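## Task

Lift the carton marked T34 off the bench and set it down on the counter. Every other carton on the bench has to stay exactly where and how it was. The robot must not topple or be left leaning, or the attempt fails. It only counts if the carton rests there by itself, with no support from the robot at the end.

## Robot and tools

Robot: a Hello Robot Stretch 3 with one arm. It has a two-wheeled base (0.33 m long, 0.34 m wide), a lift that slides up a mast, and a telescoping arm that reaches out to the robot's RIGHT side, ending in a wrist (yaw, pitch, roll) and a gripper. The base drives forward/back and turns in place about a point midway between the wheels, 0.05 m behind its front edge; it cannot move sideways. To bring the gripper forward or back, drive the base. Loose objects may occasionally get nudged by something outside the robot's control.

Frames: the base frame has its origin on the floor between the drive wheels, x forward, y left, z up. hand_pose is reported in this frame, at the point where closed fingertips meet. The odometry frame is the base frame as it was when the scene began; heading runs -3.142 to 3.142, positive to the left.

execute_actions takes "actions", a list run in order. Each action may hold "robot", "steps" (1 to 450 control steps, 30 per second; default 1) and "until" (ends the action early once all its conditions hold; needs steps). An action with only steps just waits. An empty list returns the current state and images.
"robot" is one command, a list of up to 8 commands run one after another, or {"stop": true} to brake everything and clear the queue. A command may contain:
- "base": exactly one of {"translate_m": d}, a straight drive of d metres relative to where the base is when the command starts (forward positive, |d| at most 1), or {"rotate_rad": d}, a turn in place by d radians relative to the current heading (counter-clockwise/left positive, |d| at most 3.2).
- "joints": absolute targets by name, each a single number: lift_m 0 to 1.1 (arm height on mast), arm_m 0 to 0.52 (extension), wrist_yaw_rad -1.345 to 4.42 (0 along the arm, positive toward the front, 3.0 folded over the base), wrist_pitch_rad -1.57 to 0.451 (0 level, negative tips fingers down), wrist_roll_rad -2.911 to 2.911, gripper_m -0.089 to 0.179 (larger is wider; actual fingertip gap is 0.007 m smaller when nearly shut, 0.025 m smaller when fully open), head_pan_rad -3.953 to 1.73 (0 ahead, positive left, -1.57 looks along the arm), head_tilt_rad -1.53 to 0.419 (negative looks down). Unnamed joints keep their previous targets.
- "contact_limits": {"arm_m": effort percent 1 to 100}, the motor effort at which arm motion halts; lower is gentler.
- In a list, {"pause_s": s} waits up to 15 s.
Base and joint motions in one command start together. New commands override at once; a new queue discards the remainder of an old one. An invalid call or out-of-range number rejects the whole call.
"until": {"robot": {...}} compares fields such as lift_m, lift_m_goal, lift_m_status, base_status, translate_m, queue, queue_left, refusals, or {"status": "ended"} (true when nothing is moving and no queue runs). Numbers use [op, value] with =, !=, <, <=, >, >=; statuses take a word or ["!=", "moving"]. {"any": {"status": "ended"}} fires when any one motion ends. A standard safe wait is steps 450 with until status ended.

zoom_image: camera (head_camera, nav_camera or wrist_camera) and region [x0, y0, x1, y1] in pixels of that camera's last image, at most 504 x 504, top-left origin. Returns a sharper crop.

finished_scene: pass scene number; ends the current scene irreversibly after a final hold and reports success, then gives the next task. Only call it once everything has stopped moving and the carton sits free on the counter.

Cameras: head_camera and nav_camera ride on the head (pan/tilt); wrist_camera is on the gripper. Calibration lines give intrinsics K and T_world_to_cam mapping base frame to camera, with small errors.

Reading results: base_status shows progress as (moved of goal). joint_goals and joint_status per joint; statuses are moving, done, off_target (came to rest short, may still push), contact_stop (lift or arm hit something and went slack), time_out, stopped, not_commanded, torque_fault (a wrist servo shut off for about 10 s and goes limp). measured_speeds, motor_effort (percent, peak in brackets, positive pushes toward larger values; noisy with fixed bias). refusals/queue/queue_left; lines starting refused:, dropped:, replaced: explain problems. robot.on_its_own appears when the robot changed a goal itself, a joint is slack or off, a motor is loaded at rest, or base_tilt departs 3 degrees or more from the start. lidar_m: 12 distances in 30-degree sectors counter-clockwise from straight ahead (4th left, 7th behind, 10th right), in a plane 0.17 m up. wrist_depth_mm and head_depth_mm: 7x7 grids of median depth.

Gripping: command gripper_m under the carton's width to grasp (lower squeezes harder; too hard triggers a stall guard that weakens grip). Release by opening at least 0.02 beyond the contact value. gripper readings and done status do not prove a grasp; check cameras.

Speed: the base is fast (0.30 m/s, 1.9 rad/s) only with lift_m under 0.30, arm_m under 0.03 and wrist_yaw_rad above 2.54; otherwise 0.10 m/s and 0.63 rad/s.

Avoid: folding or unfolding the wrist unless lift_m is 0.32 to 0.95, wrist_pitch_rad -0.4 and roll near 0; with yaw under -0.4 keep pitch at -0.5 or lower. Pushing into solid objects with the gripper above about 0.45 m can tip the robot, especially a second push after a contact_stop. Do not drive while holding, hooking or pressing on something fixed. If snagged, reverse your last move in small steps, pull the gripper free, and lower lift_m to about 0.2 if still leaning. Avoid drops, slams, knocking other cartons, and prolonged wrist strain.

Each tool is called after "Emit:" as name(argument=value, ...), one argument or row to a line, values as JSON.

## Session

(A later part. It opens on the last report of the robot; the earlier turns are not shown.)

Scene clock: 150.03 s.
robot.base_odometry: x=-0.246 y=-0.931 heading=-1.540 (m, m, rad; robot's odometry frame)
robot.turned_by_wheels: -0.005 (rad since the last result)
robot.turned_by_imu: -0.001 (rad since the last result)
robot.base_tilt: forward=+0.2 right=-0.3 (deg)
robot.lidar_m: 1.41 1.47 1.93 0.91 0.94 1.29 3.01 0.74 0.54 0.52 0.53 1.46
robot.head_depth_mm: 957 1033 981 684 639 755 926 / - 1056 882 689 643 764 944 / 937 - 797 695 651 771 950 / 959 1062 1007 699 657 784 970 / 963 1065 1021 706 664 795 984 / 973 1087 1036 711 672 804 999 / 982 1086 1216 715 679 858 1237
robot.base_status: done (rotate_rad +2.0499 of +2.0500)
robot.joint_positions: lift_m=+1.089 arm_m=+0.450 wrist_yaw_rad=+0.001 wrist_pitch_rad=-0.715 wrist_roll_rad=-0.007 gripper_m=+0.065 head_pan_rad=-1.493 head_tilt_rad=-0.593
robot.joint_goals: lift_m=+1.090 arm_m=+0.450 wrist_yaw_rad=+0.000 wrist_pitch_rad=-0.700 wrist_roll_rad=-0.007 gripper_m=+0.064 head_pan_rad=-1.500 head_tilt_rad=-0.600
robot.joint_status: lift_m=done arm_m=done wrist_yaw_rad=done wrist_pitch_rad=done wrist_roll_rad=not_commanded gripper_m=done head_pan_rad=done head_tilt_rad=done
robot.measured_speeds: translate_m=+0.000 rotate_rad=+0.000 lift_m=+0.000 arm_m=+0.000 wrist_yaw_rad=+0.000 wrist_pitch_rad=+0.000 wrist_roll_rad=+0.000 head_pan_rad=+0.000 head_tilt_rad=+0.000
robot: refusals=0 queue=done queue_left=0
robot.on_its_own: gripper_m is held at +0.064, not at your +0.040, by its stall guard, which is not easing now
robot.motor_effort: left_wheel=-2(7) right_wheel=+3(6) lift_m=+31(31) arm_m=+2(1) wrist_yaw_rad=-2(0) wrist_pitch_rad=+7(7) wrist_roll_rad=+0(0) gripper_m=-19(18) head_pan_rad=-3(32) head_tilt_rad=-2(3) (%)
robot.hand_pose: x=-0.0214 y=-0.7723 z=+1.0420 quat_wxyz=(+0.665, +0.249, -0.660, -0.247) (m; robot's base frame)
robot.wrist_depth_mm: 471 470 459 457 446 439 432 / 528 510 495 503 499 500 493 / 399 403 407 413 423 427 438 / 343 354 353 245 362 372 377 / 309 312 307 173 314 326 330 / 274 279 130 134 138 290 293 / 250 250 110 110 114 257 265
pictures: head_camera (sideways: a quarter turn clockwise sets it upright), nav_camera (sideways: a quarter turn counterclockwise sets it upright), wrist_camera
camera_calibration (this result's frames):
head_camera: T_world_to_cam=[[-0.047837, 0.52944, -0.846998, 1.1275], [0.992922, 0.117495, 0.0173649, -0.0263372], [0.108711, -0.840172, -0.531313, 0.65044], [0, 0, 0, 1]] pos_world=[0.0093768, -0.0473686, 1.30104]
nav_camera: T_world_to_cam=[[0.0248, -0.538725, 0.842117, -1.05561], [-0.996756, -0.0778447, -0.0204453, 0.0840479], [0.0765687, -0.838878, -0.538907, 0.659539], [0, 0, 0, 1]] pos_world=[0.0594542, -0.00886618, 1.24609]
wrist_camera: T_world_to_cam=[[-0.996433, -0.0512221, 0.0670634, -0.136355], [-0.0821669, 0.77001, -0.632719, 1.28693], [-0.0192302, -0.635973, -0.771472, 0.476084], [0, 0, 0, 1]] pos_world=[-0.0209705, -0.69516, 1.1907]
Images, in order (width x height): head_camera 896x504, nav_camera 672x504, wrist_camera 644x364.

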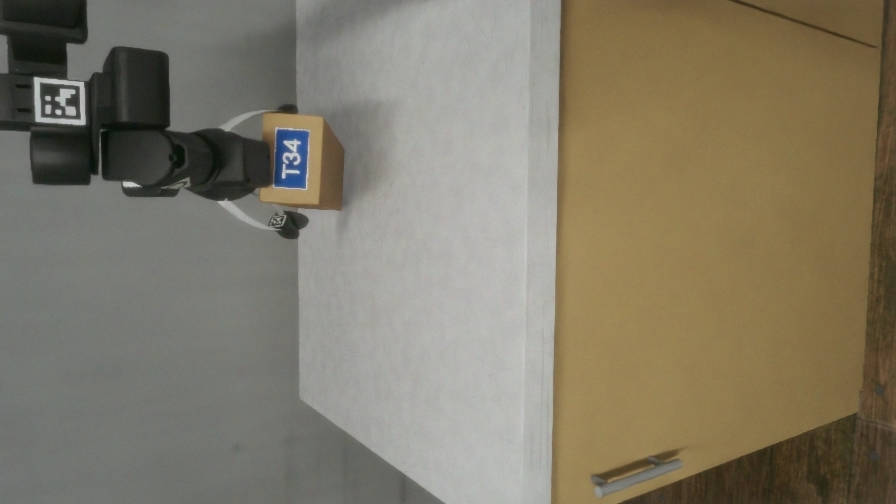

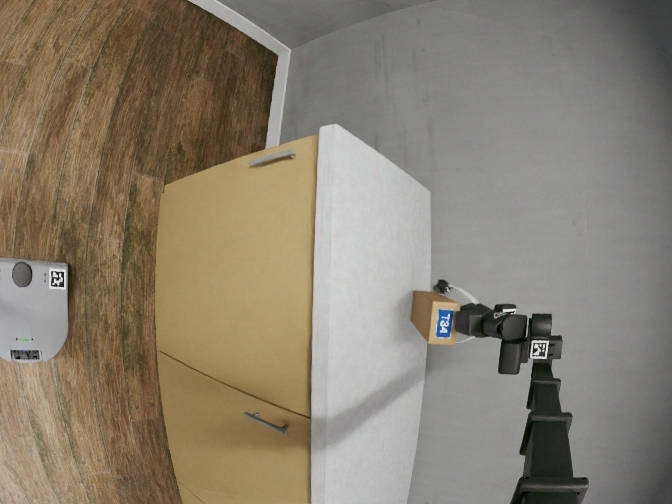

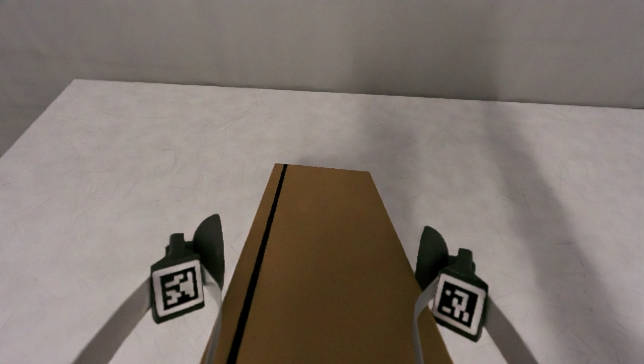

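Same height as the bench; lowering should rotate it flat.

Emit:
execute_actions(
  actions=[
    {"robot":[{"joints":{"lift_m":1.05}},{"joints":{"lift_m":1.02}},{"joints":{"lift_m":0.995}},{"joints":{"gripper_m":0.15}},{"joints":{"lift_m":1.09}}],"steps":450,"until":{"robot":{"status":"ended"}}},
  ],
)

Scene clock: 159.23 s.
robot.base_odometry: x=-0.246 y=-0.931 heading=-1.540 (m, m, rad; robot's odometry frame)
robot.turned_by_wheels: +0.000 (rad since the last result)
robot.turned_by_imu: -0.002 (rad since the last result)
robot.base_tilt: forward=+0.2 right=-0.3 (deg)
robot.lidar_m: 1.41 1.46 1.92 0.91 0.94 1.29 3.03 0.74 0.54 0.52 0.53 1.46
robot.head_depth_mm: 960 1033 983 686 639 756 927 / - 1053 991 685 644 766 939 / 935 - 851 674 649 773 954 / 957 1057 1012 700 658 783 964 / 963 1070 1025 705 666 790 988 / 968 1081 1034 707 672 802 1001 / 982 1091 1222 716 678 865 1247
robot.base_status: done (rotate_rad +2.0499 of +2.0500)
robot.joint_positions: lift_m=+1.089 arm_m=+0.450 wrist_yaw_rad=+0.000 wrist_pitch_rad=-0.710 wrist_roll_rad=-0.007 gripper_m=+0.150 head_pan_rad=-1.493 head_tilt_rad=-0.593
robot.joint_goals: lift_m=+1.090 arm_m=+0.450 wrist_yaw_rad=+0.000 wrist_pitch_rad=-0.700 wrist_roll_rad=-0.007 gripper_m=+0.150 head_pan_rad=-1.500 head_tilt_rad=-0.600
robot.joint_status: lift_m=done arm_m=done wrist_yaw_rad=done wrist_pitch_rad=done wrist_roll_rad=not_commanded gripper_m=done head_pan_rad=done head_tilt_rad=done
robot.measured_speeds: translate_m=+0.000 rotate_rad=+0.000 lift_m=+0.000 arm_m=+0.000 wrist_yaw_rad=+0.000 wrist_pitch_rad=+0.000 wrist_roll_rad=+0.000 head_pan_rad=+0.000 head_tilt_rad=+0.000
robot: refusals=0 queue=done queue_left=0
robot.motor_effort: left_wheel=-2(3) right_wheel=+2(3) lift_m=+32(35) arm_m=+1(2) wrist_yaw_rad=+0(1) wrist_pitch_rad=+4(8) wrist_roll_rad=+1(1) gripper_m=+0(82) head_pan_rad=-1(2) head_tilt_rad=-2(3) (%)
robot.hand_pose: x=-0.0215 y=-0.7733 z=+1.0429 quat_wxyz=(+0.666, +0.247, -0.660, -0.245) (m; robot's base frame)
robot.wrist_depth_mm: 467 464 455 454 443 438 424 / 530 504 503 506 510 499 497 / 400 402 411 417 427 436 438 / 346 351 359 288 370 375 382 / 308 316 311 255 326 326 330 / 274 - 281 228 288 - 293 / 247 252 248 204 259 257 266
pictures: head_camera (sideways: a quarter turn clockwise sets it upright), nav_camera (sideways: a quarter turn counterclockwise sets it upright), wrist_camera
camera_calibration (this result's frames):
head_camera: T_world_to_cam=[[-0.047844, 0.529531, -0.84694, 1.12743], [0.992922, 0.117493, 0.0173692, -0.0263428], [0.108707, -0.840115, -0.531404, 0.650559], [0, 0, 0, 1]] pos_world=[0.00937678, -0.0473685, 1.30103]
nav_camera: T_world_to_cam=[[0.0248069, -0.538815, 0.842059, -1.05553], [-0.996756, -0.0778424, -0.0204453, 0.084048], [0.0765641, -0.83882, -0.538998, 0.659657], [0, 0, 0, 1]] pos_world=[0.0594537, -0.0088602, 1.24609]
wrist_camera: T_world_to_cam=[[-0.996398, -0.0506218, 0.0680303, -0.137166], [-0.0824216, 0.766746, -0.636638, 1.28985], [-0.0199341, -0.639952, -0.768156, 0.46959], [0, 0, 0, 1]] pos_world=[-0.0209996, -0.695416, 1.19122]
Images, in order (width x height): head_camera 896x504, nav_camera 672x504, wrist_camera 644x364.

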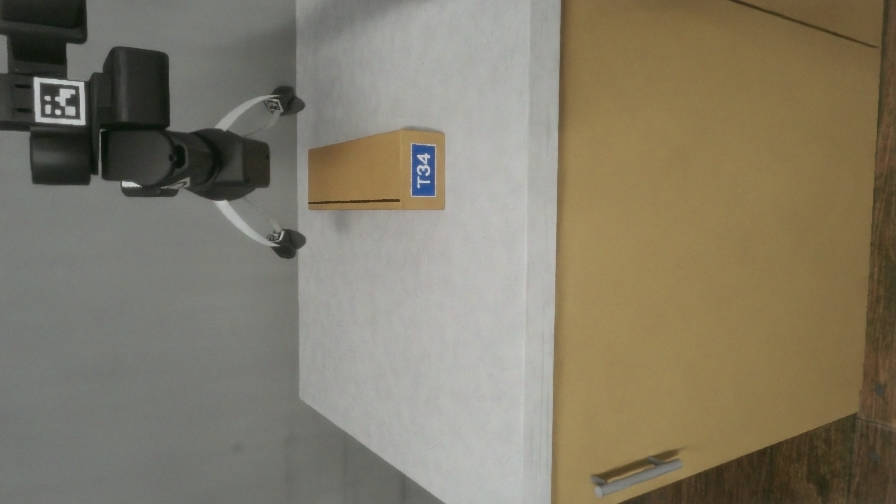

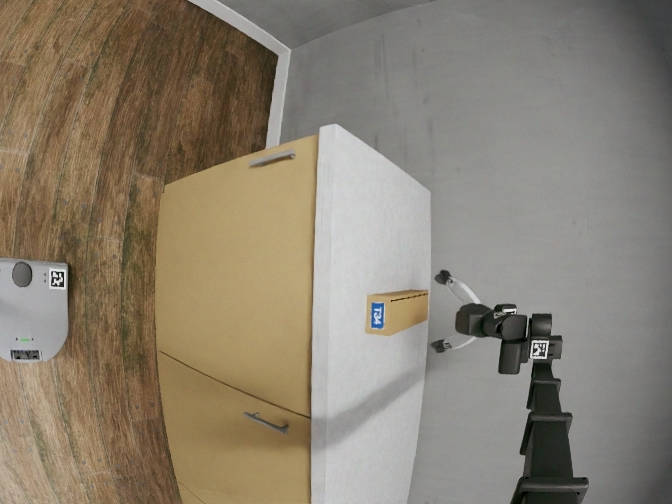

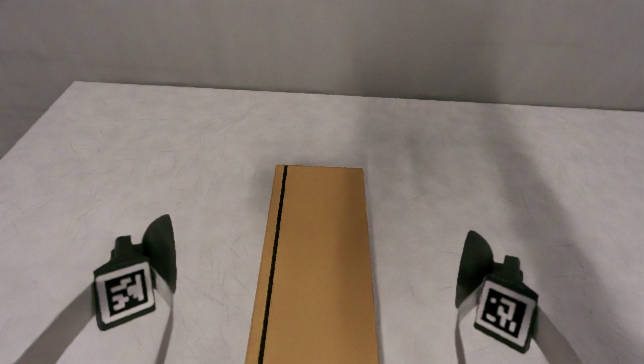

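Emit:
finished_scene(
  scene=2,
)

The scene is finished: the task was done.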